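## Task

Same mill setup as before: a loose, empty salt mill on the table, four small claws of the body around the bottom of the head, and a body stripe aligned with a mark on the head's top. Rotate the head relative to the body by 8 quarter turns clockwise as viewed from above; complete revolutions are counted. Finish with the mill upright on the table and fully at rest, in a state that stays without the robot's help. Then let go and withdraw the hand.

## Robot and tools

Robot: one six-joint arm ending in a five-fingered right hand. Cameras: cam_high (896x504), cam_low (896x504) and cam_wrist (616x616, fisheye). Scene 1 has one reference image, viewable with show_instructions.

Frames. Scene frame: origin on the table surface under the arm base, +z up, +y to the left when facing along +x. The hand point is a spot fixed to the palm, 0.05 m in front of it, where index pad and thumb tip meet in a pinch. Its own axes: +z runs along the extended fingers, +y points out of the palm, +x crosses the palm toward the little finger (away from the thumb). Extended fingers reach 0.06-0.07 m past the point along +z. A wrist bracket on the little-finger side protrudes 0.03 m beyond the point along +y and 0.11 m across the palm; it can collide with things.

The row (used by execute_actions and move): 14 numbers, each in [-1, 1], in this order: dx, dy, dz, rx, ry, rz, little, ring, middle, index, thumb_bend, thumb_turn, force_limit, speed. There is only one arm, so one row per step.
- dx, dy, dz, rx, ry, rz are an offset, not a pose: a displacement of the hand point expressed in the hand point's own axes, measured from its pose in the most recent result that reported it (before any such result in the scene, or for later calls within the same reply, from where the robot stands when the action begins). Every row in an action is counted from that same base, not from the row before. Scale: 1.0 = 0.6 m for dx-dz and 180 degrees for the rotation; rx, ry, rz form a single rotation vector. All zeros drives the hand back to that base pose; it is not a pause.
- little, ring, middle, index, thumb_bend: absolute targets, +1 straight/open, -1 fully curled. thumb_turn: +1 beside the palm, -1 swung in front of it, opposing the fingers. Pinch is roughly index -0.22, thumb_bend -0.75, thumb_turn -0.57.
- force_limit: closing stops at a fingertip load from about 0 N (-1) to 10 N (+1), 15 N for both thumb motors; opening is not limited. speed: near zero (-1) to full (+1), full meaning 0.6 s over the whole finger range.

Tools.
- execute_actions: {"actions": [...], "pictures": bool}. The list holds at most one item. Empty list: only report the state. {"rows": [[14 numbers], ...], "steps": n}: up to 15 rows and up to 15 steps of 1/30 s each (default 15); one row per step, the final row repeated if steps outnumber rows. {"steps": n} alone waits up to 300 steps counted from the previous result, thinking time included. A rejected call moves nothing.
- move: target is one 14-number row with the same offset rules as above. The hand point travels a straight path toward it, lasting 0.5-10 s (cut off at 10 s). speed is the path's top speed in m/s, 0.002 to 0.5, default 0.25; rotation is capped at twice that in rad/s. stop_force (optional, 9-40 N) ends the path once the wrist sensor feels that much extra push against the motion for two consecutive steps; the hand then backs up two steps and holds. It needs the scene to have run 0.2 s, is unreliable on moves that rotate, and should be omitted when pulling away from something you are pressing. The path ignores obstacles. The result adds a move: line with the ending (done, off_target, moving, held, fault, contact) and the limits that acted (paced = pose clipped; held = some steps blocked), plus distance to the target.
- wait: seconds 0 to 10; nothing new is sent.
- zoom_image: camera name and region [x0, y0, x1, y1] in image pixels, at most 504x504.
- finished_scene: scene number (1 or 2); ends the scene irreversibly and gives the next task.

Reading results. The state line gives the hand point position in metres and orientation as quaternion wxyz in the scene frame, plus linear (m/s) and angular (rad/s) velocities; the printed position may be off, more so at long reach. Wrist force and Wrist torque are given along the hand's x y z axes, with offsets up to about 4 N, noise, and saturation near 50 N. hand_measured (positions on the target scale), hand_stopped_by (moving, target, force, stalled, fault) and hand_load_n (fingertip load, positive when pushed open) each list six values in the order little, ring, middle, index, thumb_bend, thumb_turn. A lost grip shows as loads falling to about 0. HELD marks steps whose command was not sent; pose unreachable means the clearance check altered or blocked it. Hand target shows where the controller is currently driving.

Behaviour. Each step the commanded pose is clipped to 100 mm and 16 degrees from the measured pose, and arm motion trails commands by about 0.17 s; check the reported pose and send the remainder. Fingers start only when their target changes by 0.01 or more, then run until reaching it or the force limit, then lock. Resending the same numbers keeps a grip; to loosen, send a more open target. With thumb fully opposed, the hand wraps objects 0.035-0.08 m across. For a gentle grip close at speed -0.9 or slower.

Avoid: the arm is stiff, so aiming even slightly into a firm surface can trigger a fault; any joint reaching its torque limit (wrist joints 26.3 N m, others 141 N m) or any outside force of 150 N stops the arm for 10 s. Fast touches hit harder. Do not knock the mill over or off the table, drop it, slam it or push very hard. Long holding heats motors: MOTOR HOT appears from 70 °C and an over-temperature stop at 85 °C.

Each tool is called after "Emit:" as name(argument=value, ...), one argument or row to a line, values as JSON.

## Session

Emit:
execute_actions(
  actions=[],
)

Scene clock: 0.00 s of 11100.00 s.
end_effector_position=(+1.0009, +0.2446, +0.3844) hand_measured=(+1.000, +1.000, +1.000, +1.000, +1.000, +1.000) hand_load_n=(+0.0, +0.0, +0.0, +0.0, +0.0, +0.0) hand_stopped_by=(target, target, target, target, target, target) hand_force_limit=0.00 hand_speed=-0.80 end_effector_quat_wxyz=(+0.232, +0.447, +0.490, +0.711) end_effector_velocity=(-0.000, +0.000, +0.000) end_effector_angular_velocity=(-0.000, -0.001, +0.000)
Joint positions: [-0.002 -0.519  0.576 -0.182  1.106  0.49 ]
Joint velocities: [ 0.    -0.     0.001 -0.001 -0.    -0.   ]
Motor temperatures (°C, as the motors report them): [23 21 25 31 28 34]
Wrist force (N, on the end effector, along its own x y z axes, offset not removed): no reading
Wrist torque (N m, same axes, about the end effector's origin, offset not removed): no reading
Hand target: +1.001, +0.245, +0.384; +0.232, +0.447, +0.490, +0.711

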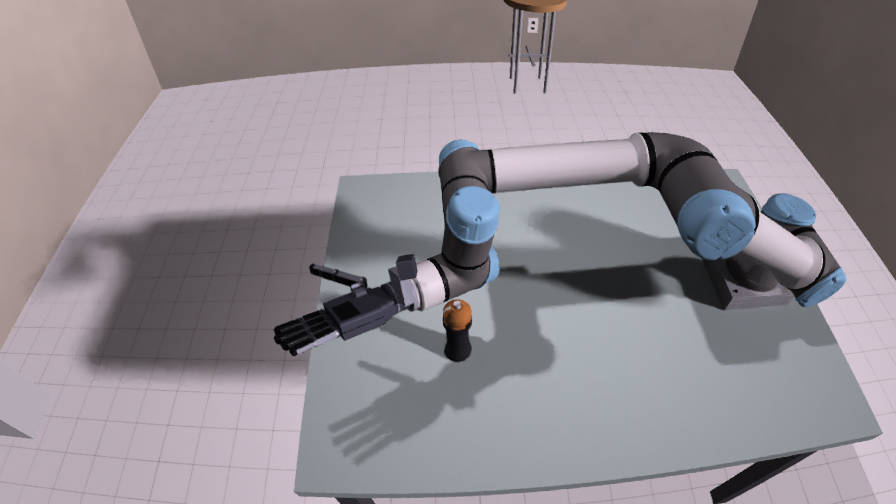

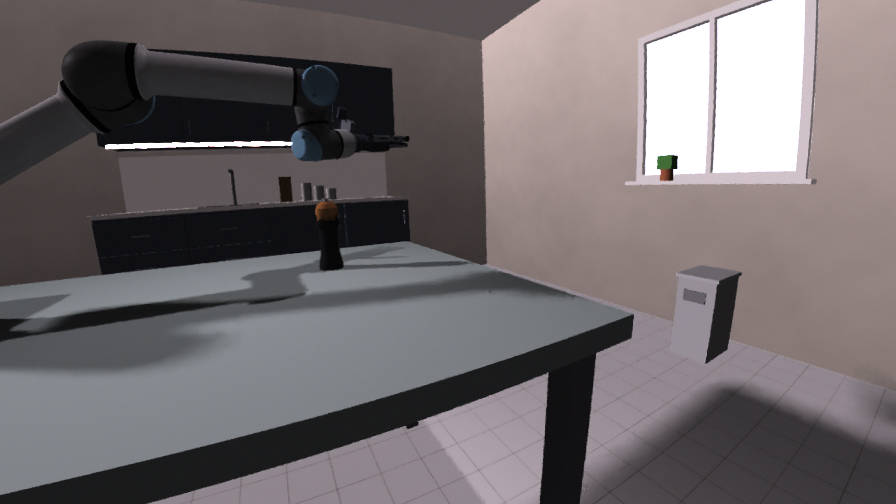

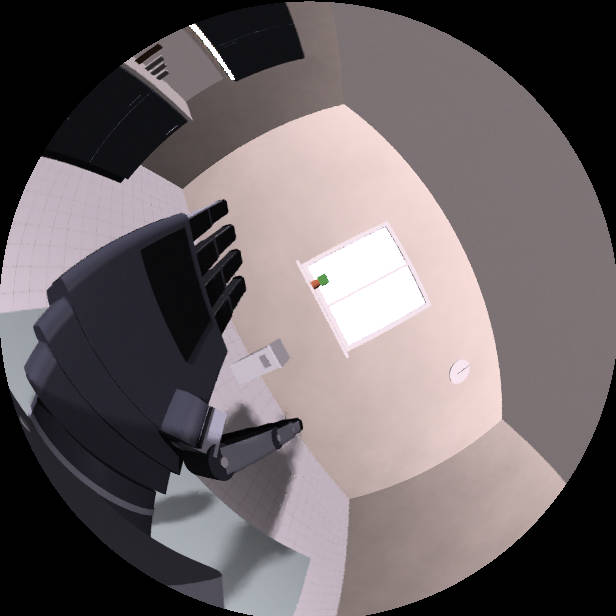

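Emit:
move(
  target=[0.462,-0.246,-0.373,0.254,0.477,0,0.6,0.4,0.4,0.4,0.9,-1,0,0],
  speed=0.35,
)

Scene clock: 17.93 s of 11100.00 s.
end_effector_position=(+0.6554, +0.4085, +0.3373) hand_measured=(+0.600, +0.400, +0.400, +0.400, +0.900, -1.000) hand_load_n=(+0.0, +0.0, +0.0, +0.0, +0.0, +0.0) hand_stopped_by=(target, target, target, target, target, target) hand_force_limit=0.00 hand_speed=0.00 end_effector_quat_wxyz=(-0.328, -0.094, +0.729, +0.594) end_effector_velocity=(-0.002, +0.001, -0.001) end_effector_angular_velocity=(+0.002, +0.001, +0.014)
Joint positions: [ 0.003 -0.512  0.56  -0.175 -0.585  0.489]
Joint velocities: [ 0.003  0.01  -0.017  0.012 -0.01  -0.006]
Motor temperatures (°C, as the motors report them): [23 21 25 31 28 34]
Wrist force (N, on the end effector, along its own x y z axes, offset not removed): [-1.8 2.3 2.1]
Wrist torque (N m, same axes, about the end effector's origin, offset not removed): [0.29 0.08 -0.11]
Hand target: +0.655, +0.409, +0.337; -0.329, -0.094, +0.729, +0.593
Off the commanded pose: 0.000 m, 0 deg.
After step 90, 11.87 s passed at rest.
move: done

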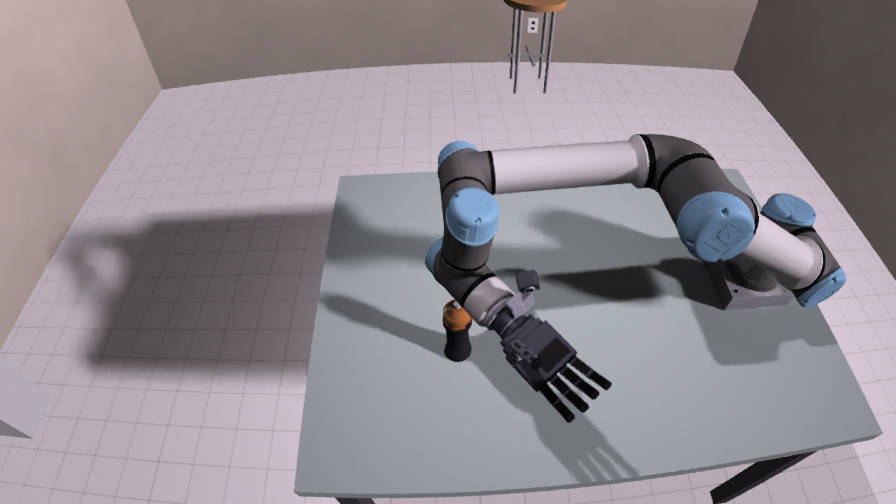

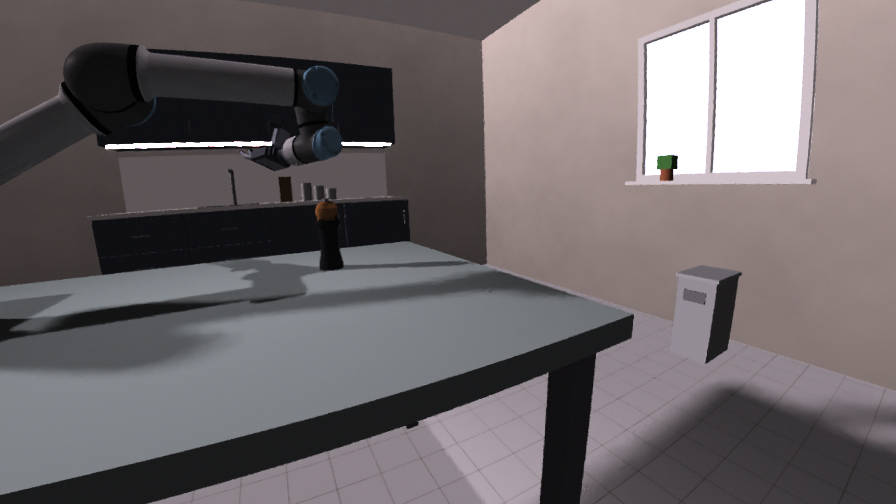

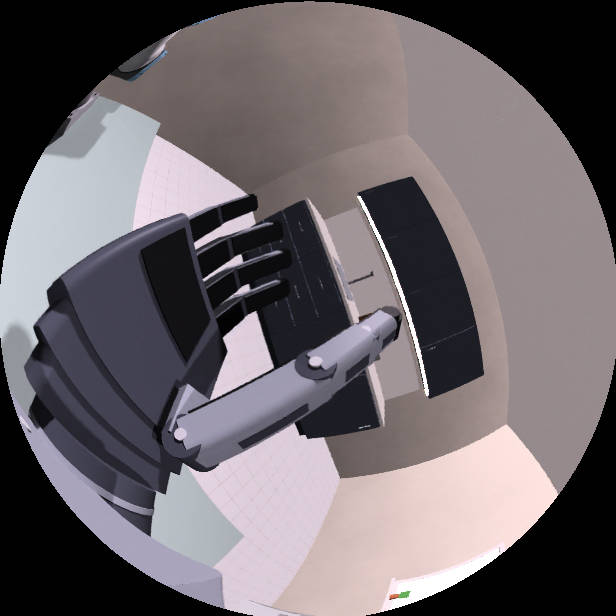

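Emit:
move(
  target=[0.508,-0.241,-0.326,0.723,-0.061,-0.264,0.6,0.4,0.4,0.4,0.9,-1,0,0],
  speed=0.35,
)

Scene clock: 32.20 s of 11100.00 s.
end_effector_position=(+0.5001, +0.0509, +0.3310) hand_measured=(+0.600, +0.400, +0.400, +0.400, +0.900, -1.000) hand_load_n=(+0.0, +0.0, +0.0, +0.0, +0.0, +0.0) hand_stopped_by=(target, target, target, target, target, target) hand_force_limit=0.00 hand_speed=0.00 end_effector_quat_wxyz=(+0.209, -0.510, +0.771, -0.319) end_effector_velocity=(-0.000, -0.001, -0.000) end_effector_angular_velocity=(-0.002, -0.013, +0.005)
Joint positions: [-0.214 -1.76   2.163 -2.73  -1.738  0.171]
Joint velocities: [-0.005 -0.003  0.011 -0.023  0.007 -0.007]
Motor temperatures (°C, as the motors report them): [23 21 25 31 28 34]
Wrist force (N, on the end effector, along its own x y z axes, offset not removed): [-0.8 2.4 3.2]
Wrist torque (N m, same axes, about the end effector's origin, offset not removed): [0.22 -0.06 -0.03]
Hand target: +0.500, +0.051, +0.331; +0.210, -0.510, +0.771, -0.320
Off the commanded pose: 0.000 m, 0 deg.
After step 90, 7.10 s passed at rest.
move: done

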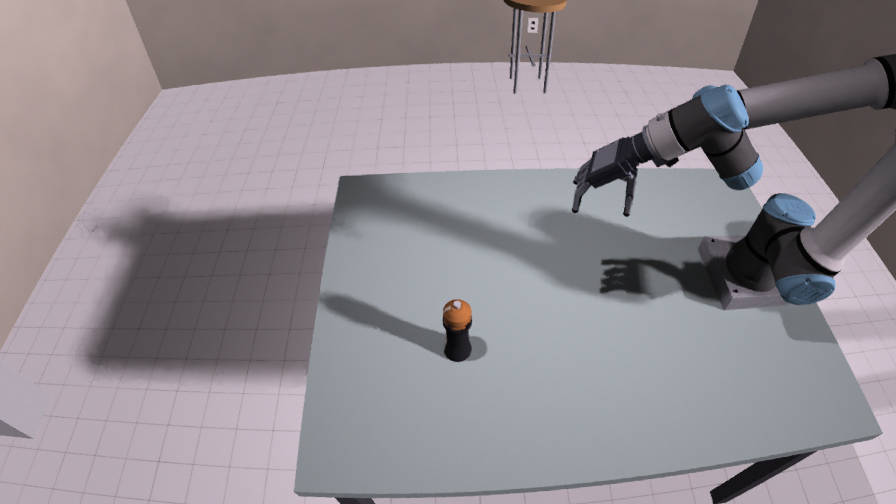

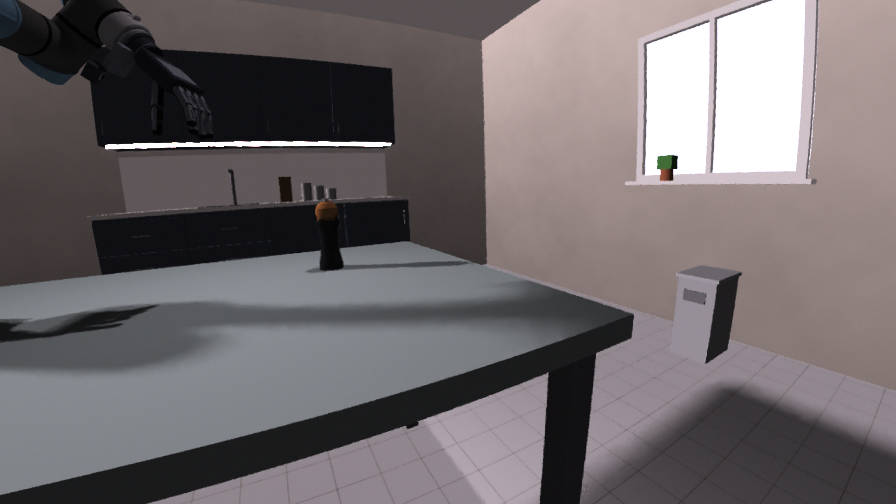

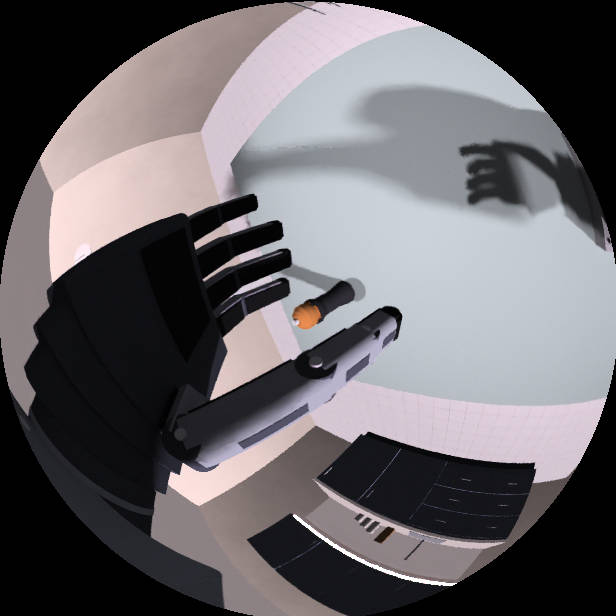

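Emit:
move(
  target=[0.174,-0.123,0,0,0,-0.6667,0.6,0.4,0.4,0.4,0.9,-1,0,0],
  speed=0.5,
)

Emit:
move(
  target=[0.174,-0.123,0,0,0,-0.6667,0.6,0.4,0.4,0.4,0.9,-1,0,0],
  speed=0.5,
)

Emit:
move(
  target=[0.174,-0.123,0,0,0,-0.6667,0.6,0.4,0.4,0.4,0.9,-1,0,0],
  speed=0.5,
)

Emit:
move(
  target=[-0.33,-0.17,0.36,0,0,0,0.6,0.4,0.4,0.4,0.9,-1,0,0],
  speed=0.3,
)

Scene clock: 37.93 s of 11100.00 s.
end_effector_position=(+0.5073, -0.0654, +0.3832) hand_measured=(+0.600, +0.400, +0.400, +0.400, +0.900, -1.000) hand_load_n=(+0.0, +0.0, +0.0, +0.0, +0.0, +0.0) hand_stopped_by=(target, target, target, target, target, target) hand_force_limit=0.00 hand_speed=0.00 end_effector_quat_wxyz=(+0.172, +0.923, +0.055, +0.341) end_effector_velocity=(-0.000, -0.001, +0.001) end_effector_angular_velocity=(-0.011, +0.002, +0.014)
Joint positions: [-0.235 -1.759  2.142 -2.713 -1.724 -1.937]
Joint velocities: [-0.004 -0.004  0.005 -0.004  0.005 -0.021]
Motor temperatures (°C, as the motors report them): [23 21 25 31 28 34]
Wrist force (N, on the end effector, along its own x y z axes, offset not removed): [-0.3 1.7 3.3]
Wrist torque (N m, same axes, about the end effector's origin, offset not removed): [0.10 -0.12 -0.03]
Hand target: +0.507, -0.066, +0.383; +0.172, +0.923, +0.056, +0.341
Off the commanded pose: 0.000 m, 0 deg.
move: done

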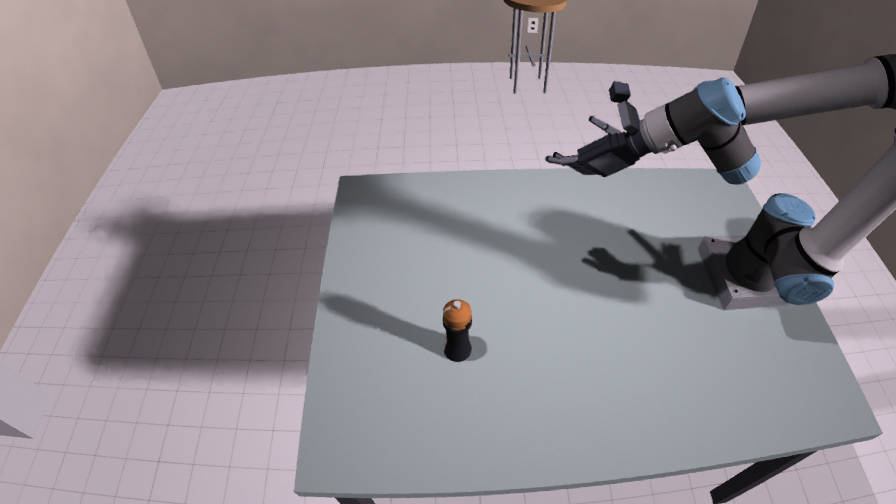

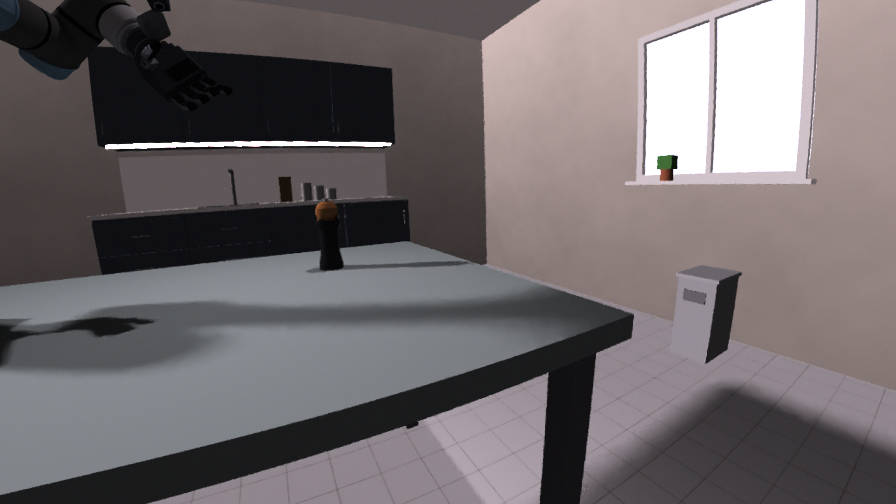

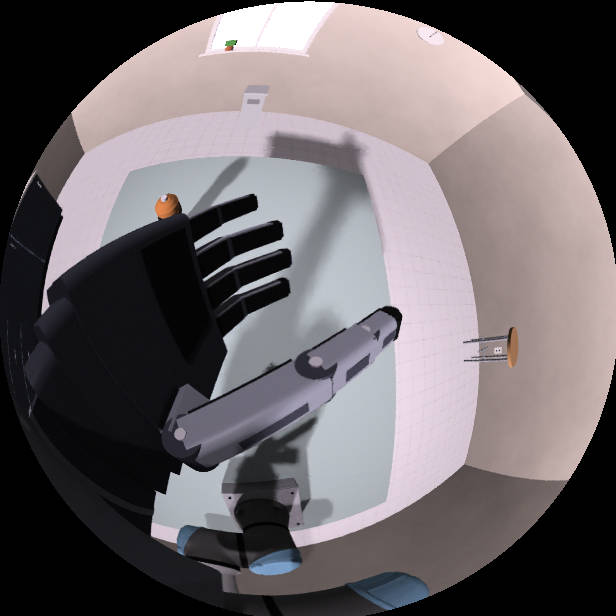

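Scene clock: 40.73 s of 11100.00 s.
end_effector_position=(+0.5878, +0.0263, +0.4208) hand_measured=(+0.600, +0.400, +0.400, +0.400, +0.900, -1.000) hand_load_n=(+0.0, +0.0, +0.0, +0.0, +0.0, +0.0) hand_stopped_by=(target, target, target, target, target, target) hand_force_limit=0.00 hand_speed=0.00 end_effector_quat_wxyz=(+0.381, +0.415, +0.826, +0.022) end_effector_velocity=(+0.000, +0.001, +0.001) end_effector_angular_velocity=(-0.009, +0.005, +0.014)
Joint positions: [-0.202 -1.741  2.128 -2.712 -1.747 -4.005]
Joint velocities: [-0.002 -0.001 -0.003  0.003  0.004 -0.018]
Motor temperatures (°C, as the motors report them): [23 21 25 31 28 34]
Wrist force (N, on the end effector, along its own x y z axes, offset not removed): [-0.8 4.0 1.8]
Wrist torque (N m, same axes, about the end effector's origin, offset not removed): [0.56 0.03 0.02]
Hand target: +0.588, +0.026, +0.421; +0.381, +0.414, +0.826, +0.022
Off the commanded pose: 0.000 m, 0 deg.
move: done

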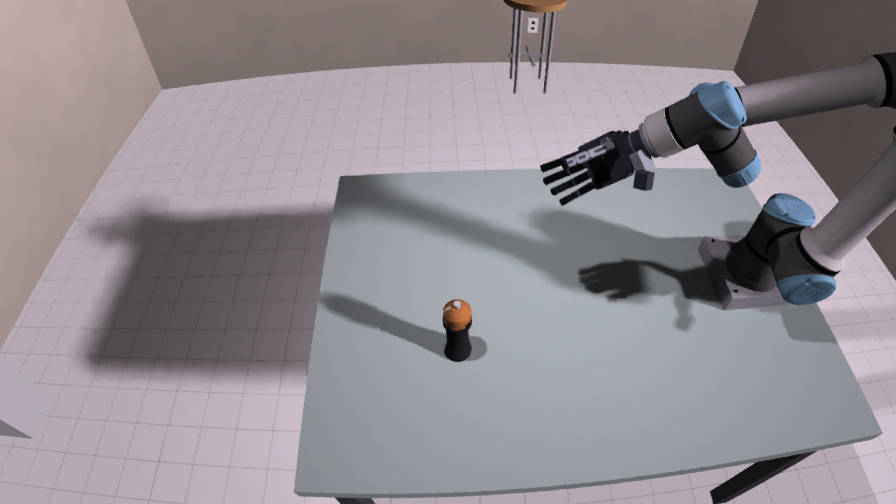

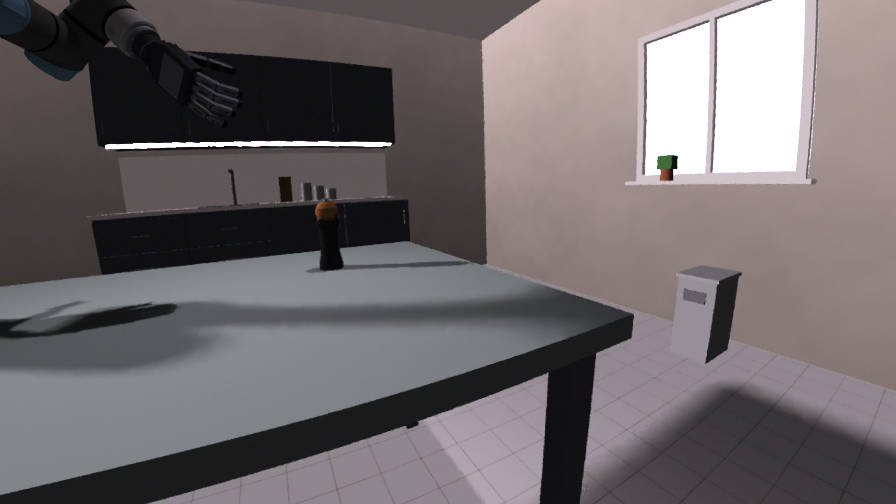

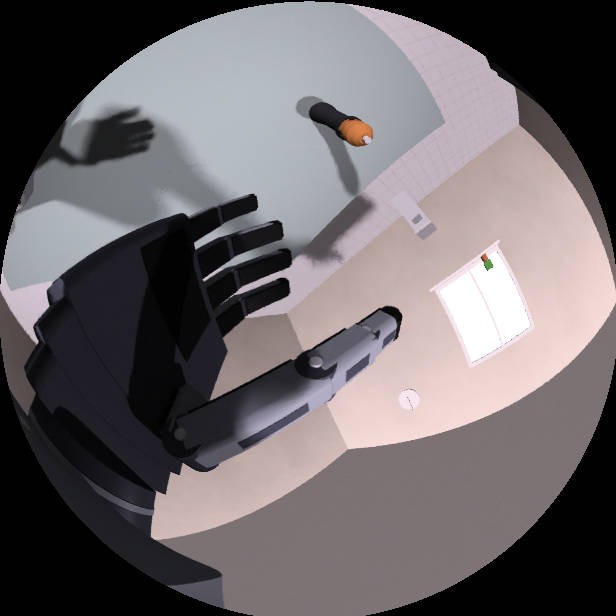

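Scene clock: 43.53 s of 11100.00 s.
end_effector_position=(+0.5004, +0.0512, +0.3311) hand_measured=(+0.600, +0.400, +0.400, +0.400, +0.900, -1.000) hand_load_n=(+0.0, +0.0, +0.0, +0.0, +0.0, +0.0) hand_stopped_by=(target, target, target, target, target, target) hand_force_limit=0.00 hand_speed=0.00 end_effector_quat_wxyz=(+0.210, -0.507, +0.773, -0.319) end_effector_velocity=(-0.001, +0.000, -0.001) end_effector_angular_velocity=(-0.010, +0.006, +0.012)
Joint positions: [-0.213 -1.759  2.162 -2.73  -1.739 -6.106]
Joint velocities: [ 0.002  0.001  0.001 -0.    -0.001 -0.015]
Motor temperatures (°C, as the motors report them): [23 21 25 31 28 34]
Wrist force (N, on the end effector, along its own x y z axes, offset not removed): [-0.9 3.8 2.9]
Wrist torque (N m, same axes, about the end effector's origin, offset not removed): [0.45 -0.03 0.01]
Hand target: +0.500, +0.051, +0.331; +0.210, -0.508, +0.772, -0.319
Off the commanded pose: 0.000 m, 0 deg.
move: done

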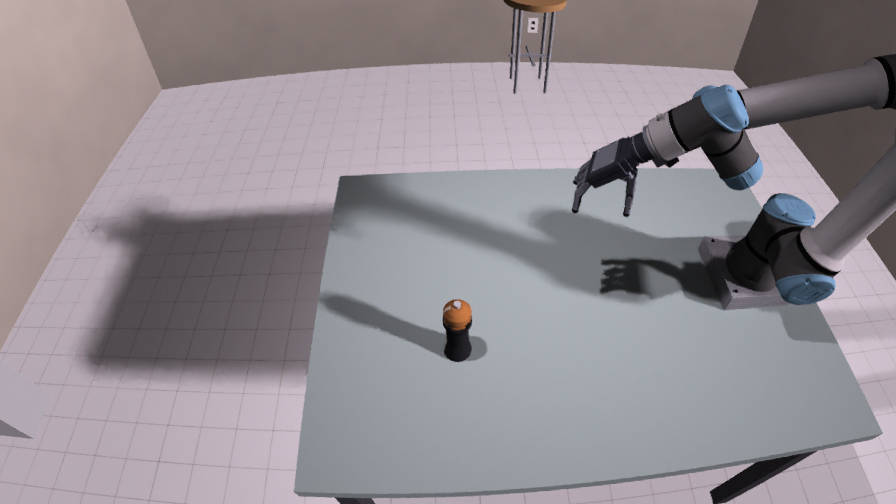

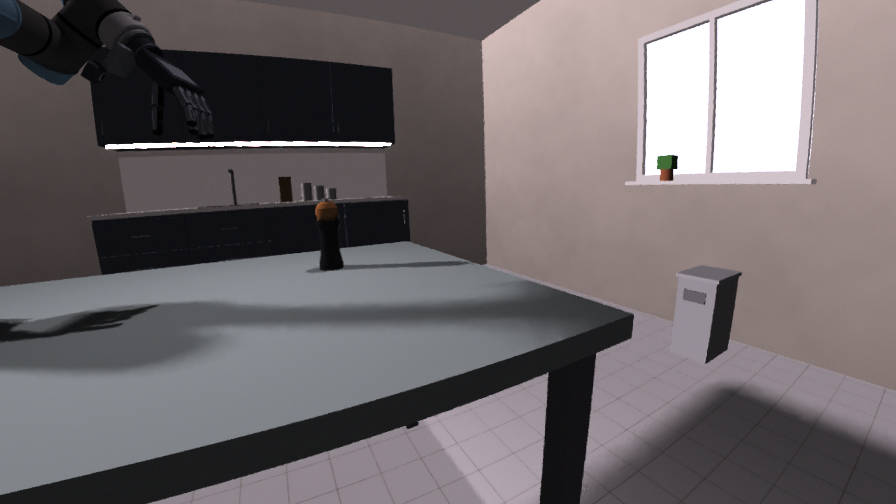

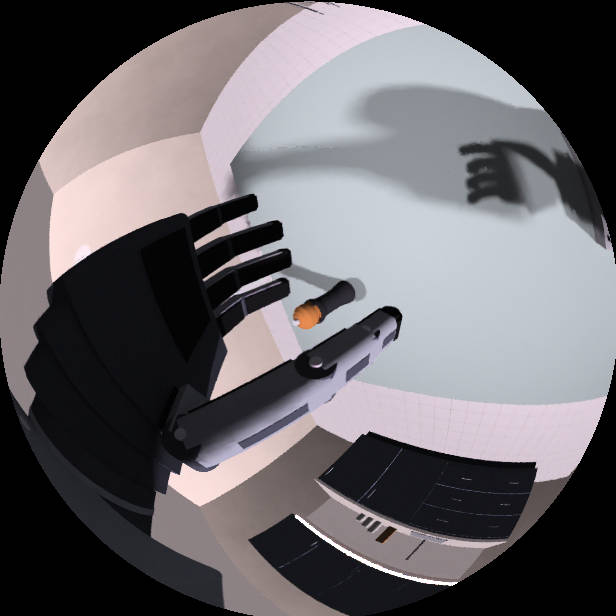

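Scene clock: 45.37 s of 11100.00 s.
end_effector_position=(+0.7851, +0.1439, +0.2506) hand_measured=(+0.600, +0.400, +0.400, +0.400, +0.900, -1.000) hand_load_n=(+0.0, +0.0, +0.0, +0.0, +0.0, +0.0) hand_stopped_by=(target, target, target, target, target, target) hand_force_limit=0.00 hand_speed=0.00 end_effector_quat_wxyz=(+0.210, -0.507, +0.773, -0.319) end_effector_velocity=(+0.003, +0.001, +0.001) end_effector_angular_velocity=(+0.001, -0.002, -0.001)
Joint positions: [ 0.002 -0.987  1.44  -2.741 -1.884 -5.942]
Joint velocities: [ 0.001  0.006 -0.011  0.004 -0.     0.002]
Motor temperatures (°C, as the motors report them): [23 21 25 31 28 34]
Wrist force (N, on the end effector, along its own x y z axes, offset not removed): [-0.8 3.2 3.7]
Wrist torque (N m, same axes, about the end effector's origin, offset not removed): [0.27 -0.06 0.02]
Hand target: +0.785, +0.144, +0.251; +0.210, -0.507, +0.773, -0.319
Off the commanded pose: 0.000 m, 0 deg.
move: done

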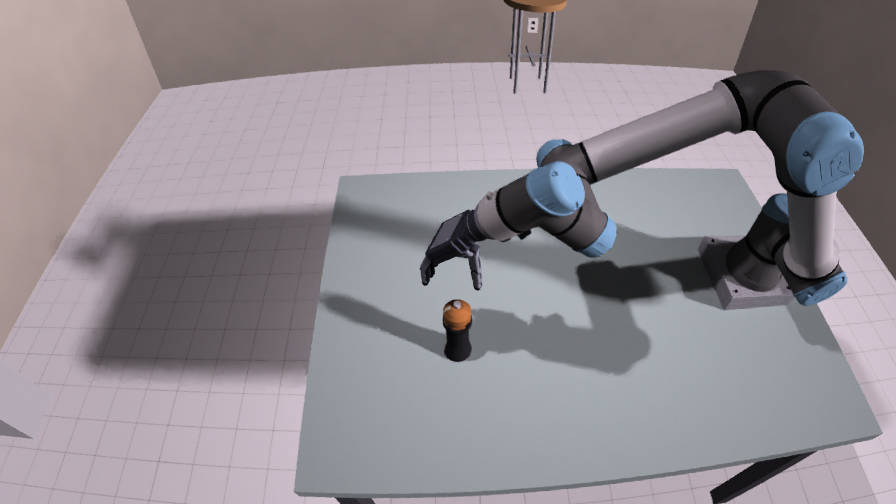

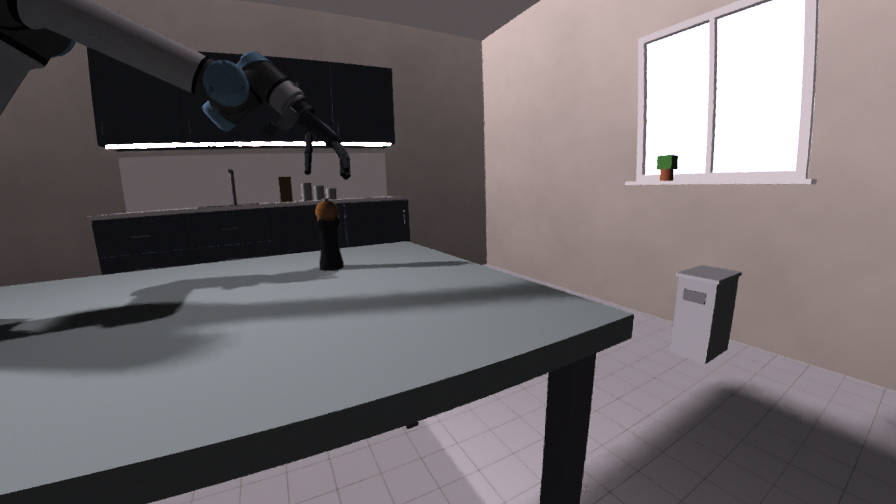

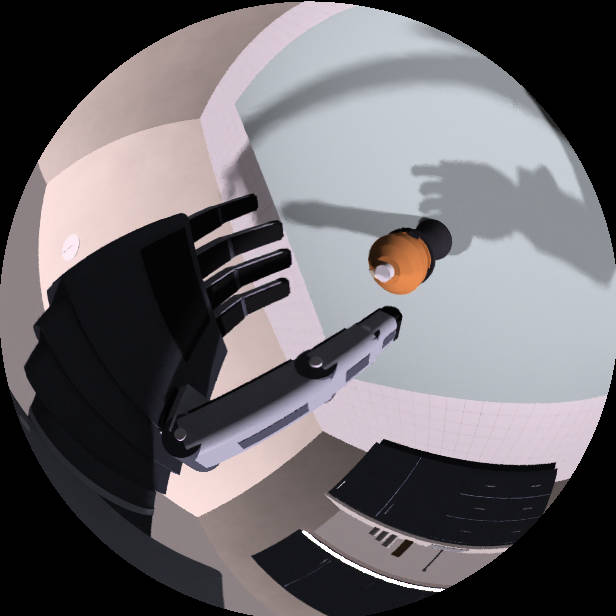

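Emit:
move(
  target=[0,0.059,0.047,0,0,0,0.6,0.4,0.5,0.5,1,-1,0,0],
  speed=0.1,
)

Emit:
zoom_image(
  camera="cam_high",
  region=[390,230,530,370],
)

Emit:
zoom_image(
  camera="cam_low",
  region=[260,130,400,280],
)

Scene clock: 49.77 s of 11100.00 s.
end_effector_position=(+0.7804, +0.1461, +0.2059) hand_measured=(+0.600, +0.400, +0.500, +0.500, +1.000, -1.000) hand_load_n=(+0.0, +0.0, +0.0, +0.0, +0.0, +0.0) hand_stopped_by=(target, target, target, target, target, target) hand_force_limit=0.00 hand_speed=0.00 end_effector_quat_wxyz=(+0.210, -0.507, +0.773, -0.319) end_effector_velocity=(-0.000, +0.000, -0.002) end_effector_angular_velocity=(-0.000, +0.000, +0.000)
Joint positions: [ 0.006 -0.946  1.499 -2.84  -1.887 -5.939]
Joint velocities: [ 0.     0.002  0.003 -0.005 -0.     0.   ]
Motor temperatures (°C, as the motors report them): [23 21 25 31 28 34]
Wrist force (N, on the end effector, along its own x y z axes, offset not removed): [-2.4 3.0 2.4]
Wrist torque (N m, same axes, about the end effector's origin, offset not removed): [0.33 0.24 -0.12]
Hand target: +0.780, +0.146, +0.206; +0.210, -0.507, +0.773, -0.319
Off the commanded pose: 0.000 m, 0 deg.
After step 90, 0.43 s passed at rest.
move: done

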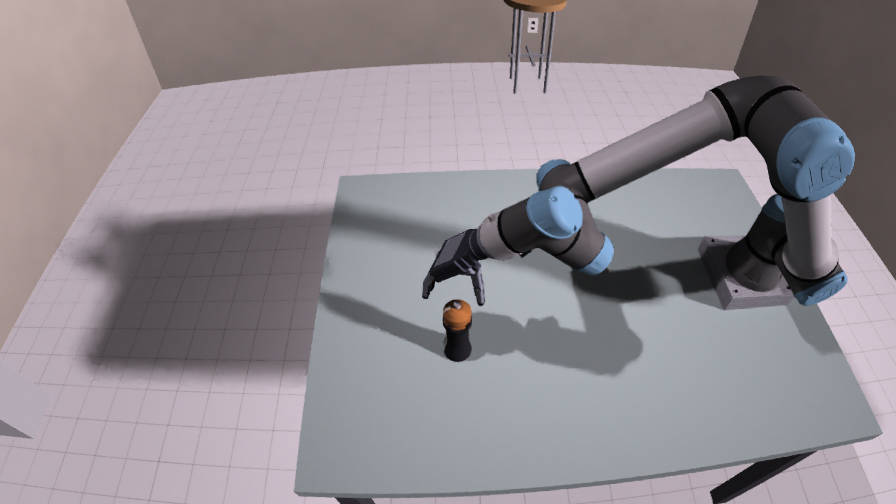

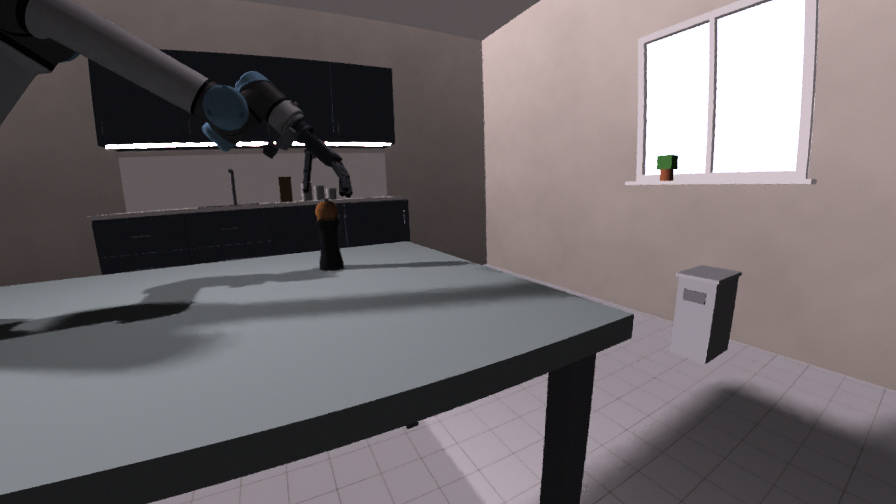

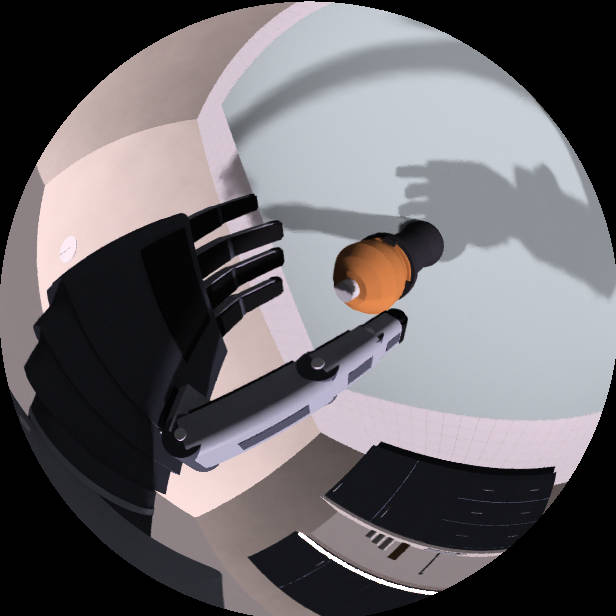

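Region (390, 230, 530, 370) of cam_high's 896x504 image, scaled by 3.600, with more detail than that image has.

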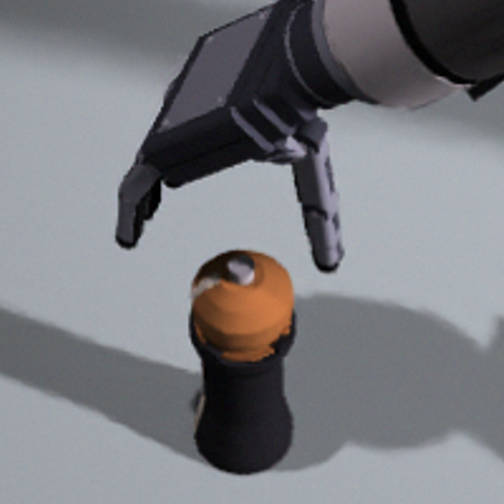

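Region (260, 130, 400, 280) of cam_low's 896x504 image, scaled by 3.360, with more detail than that image has; it fills the left 470 columns of this view, and the rest is white.

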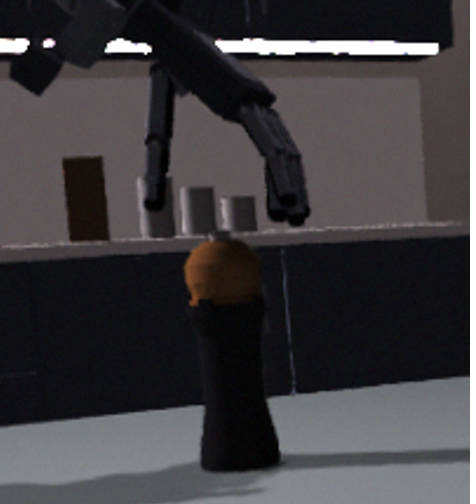

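Emit:
move(
  target=[0,0.052,0.052,0,0,0,0.6,0.3,0.3,0.3,0.7,-1,-0.85,-0.9],
  speed=0.06,
  stop_force=9,
)

Emit:
zoom_image(
  camera="cam_high",
  region=[390,230,530,370],
)

Emit:
zoom_image(
  camera="cam_low",
  region=[260,130,400,280],
)

Scene clock: 56.70 s of 11100.00 s.
end_effector_position=(+0.7804, +0.1462, +0.1618) hand_measured=(+0.600, +0.300, +0.300, +0.300, +0.700, -1.000) hand_load_n=(+0.0, +0.0, +0.0, +0.0, +0.0, +0.0) hand_stopped_by=(target, target, target, target, target, target) hand_force_limit=-0.85 hand_speed=-0.90 end_effector_quat_wxyz=(+0.210, -0.507, +0.773, -0.319) end_effector_velocity=(-0.000, +0.000, -0.001) end_effector_angular_velocity=(+0.001, +0.001, -0.001)
Joint positions: [ 0.007 -0.889  1.532 -2.93  -1.887 -5.938]
Joint velocities: [-0.     0.     0.     0.001  0.001  0.001]
Motor temperatures (°C, as the motors report them): [23 21 25 31 28 34]
Wrist force (N, on the end effector, along its own x y z axes, offset not removed): [-2.0 4.0 2.1]
Wrist torque (N m, same axes, about the end effector's origin, offset not removed): [0.53 0.21 -0.09]
Hand target: +0.780, +0.146, +0.162; +0.210, -0.507, +0.773, -0.319
Off the commanded pose: 0.000 m, 0 deg.
After step 90, 0.83 s passed at rest.
move: done

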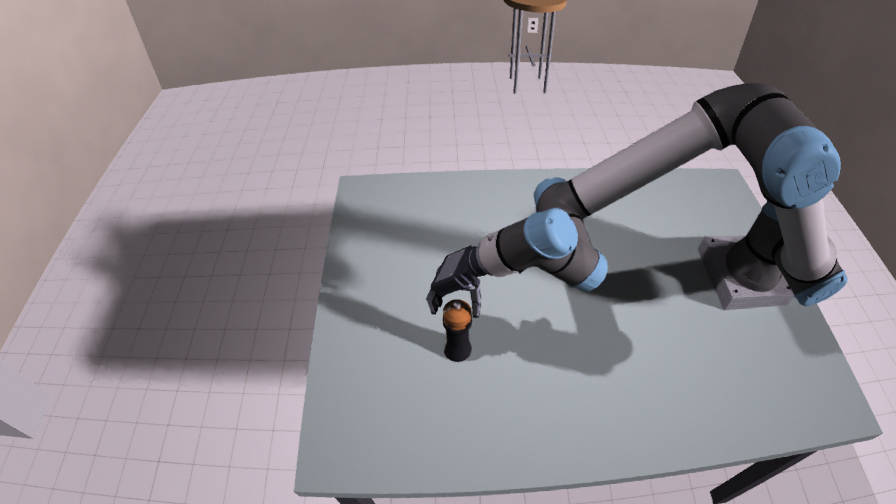

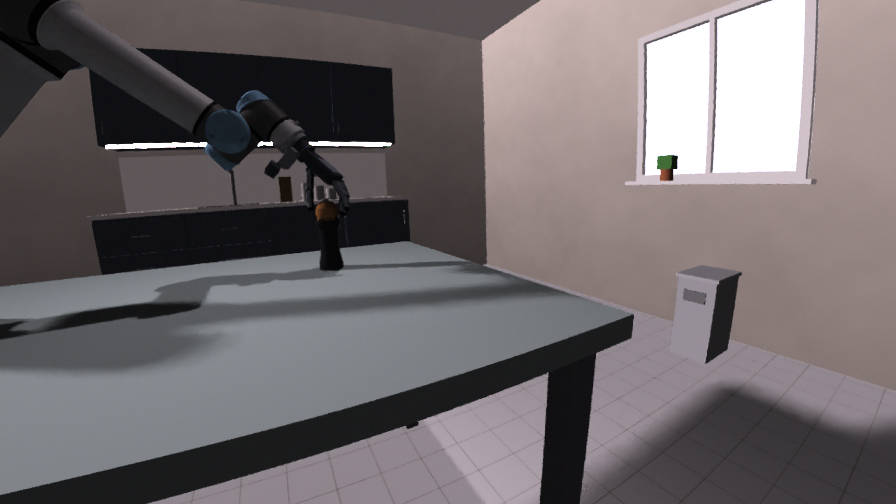

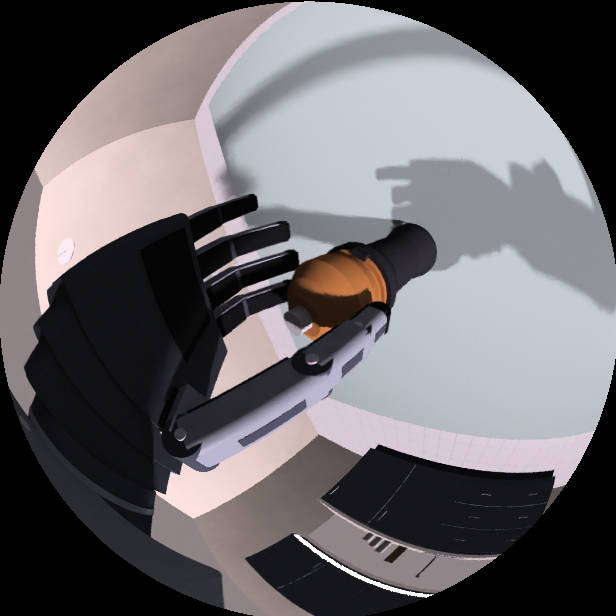

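Region (390, 230, 530, 370) of cam_high's 896x504 image, scaled by 3.600, with more detail than that image has.

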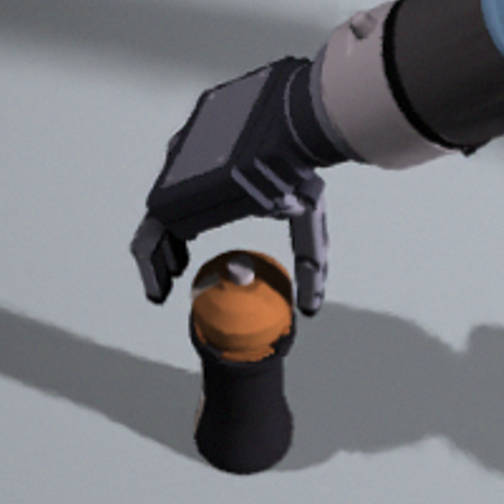

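Region (260, 130, 400, 280) of cam_low's 896x504 image, scaled by 3.360, with more detail than that image has; it fills the left 470 columns of this view, and the rest is white.

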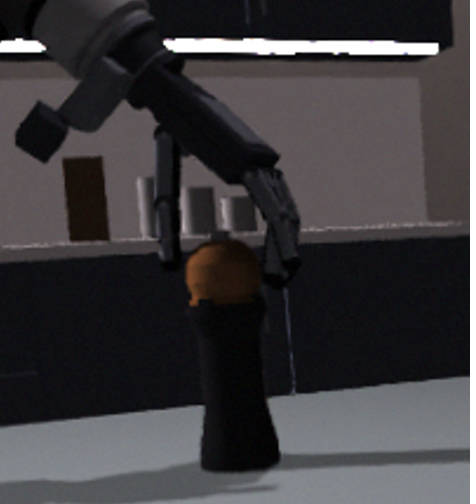

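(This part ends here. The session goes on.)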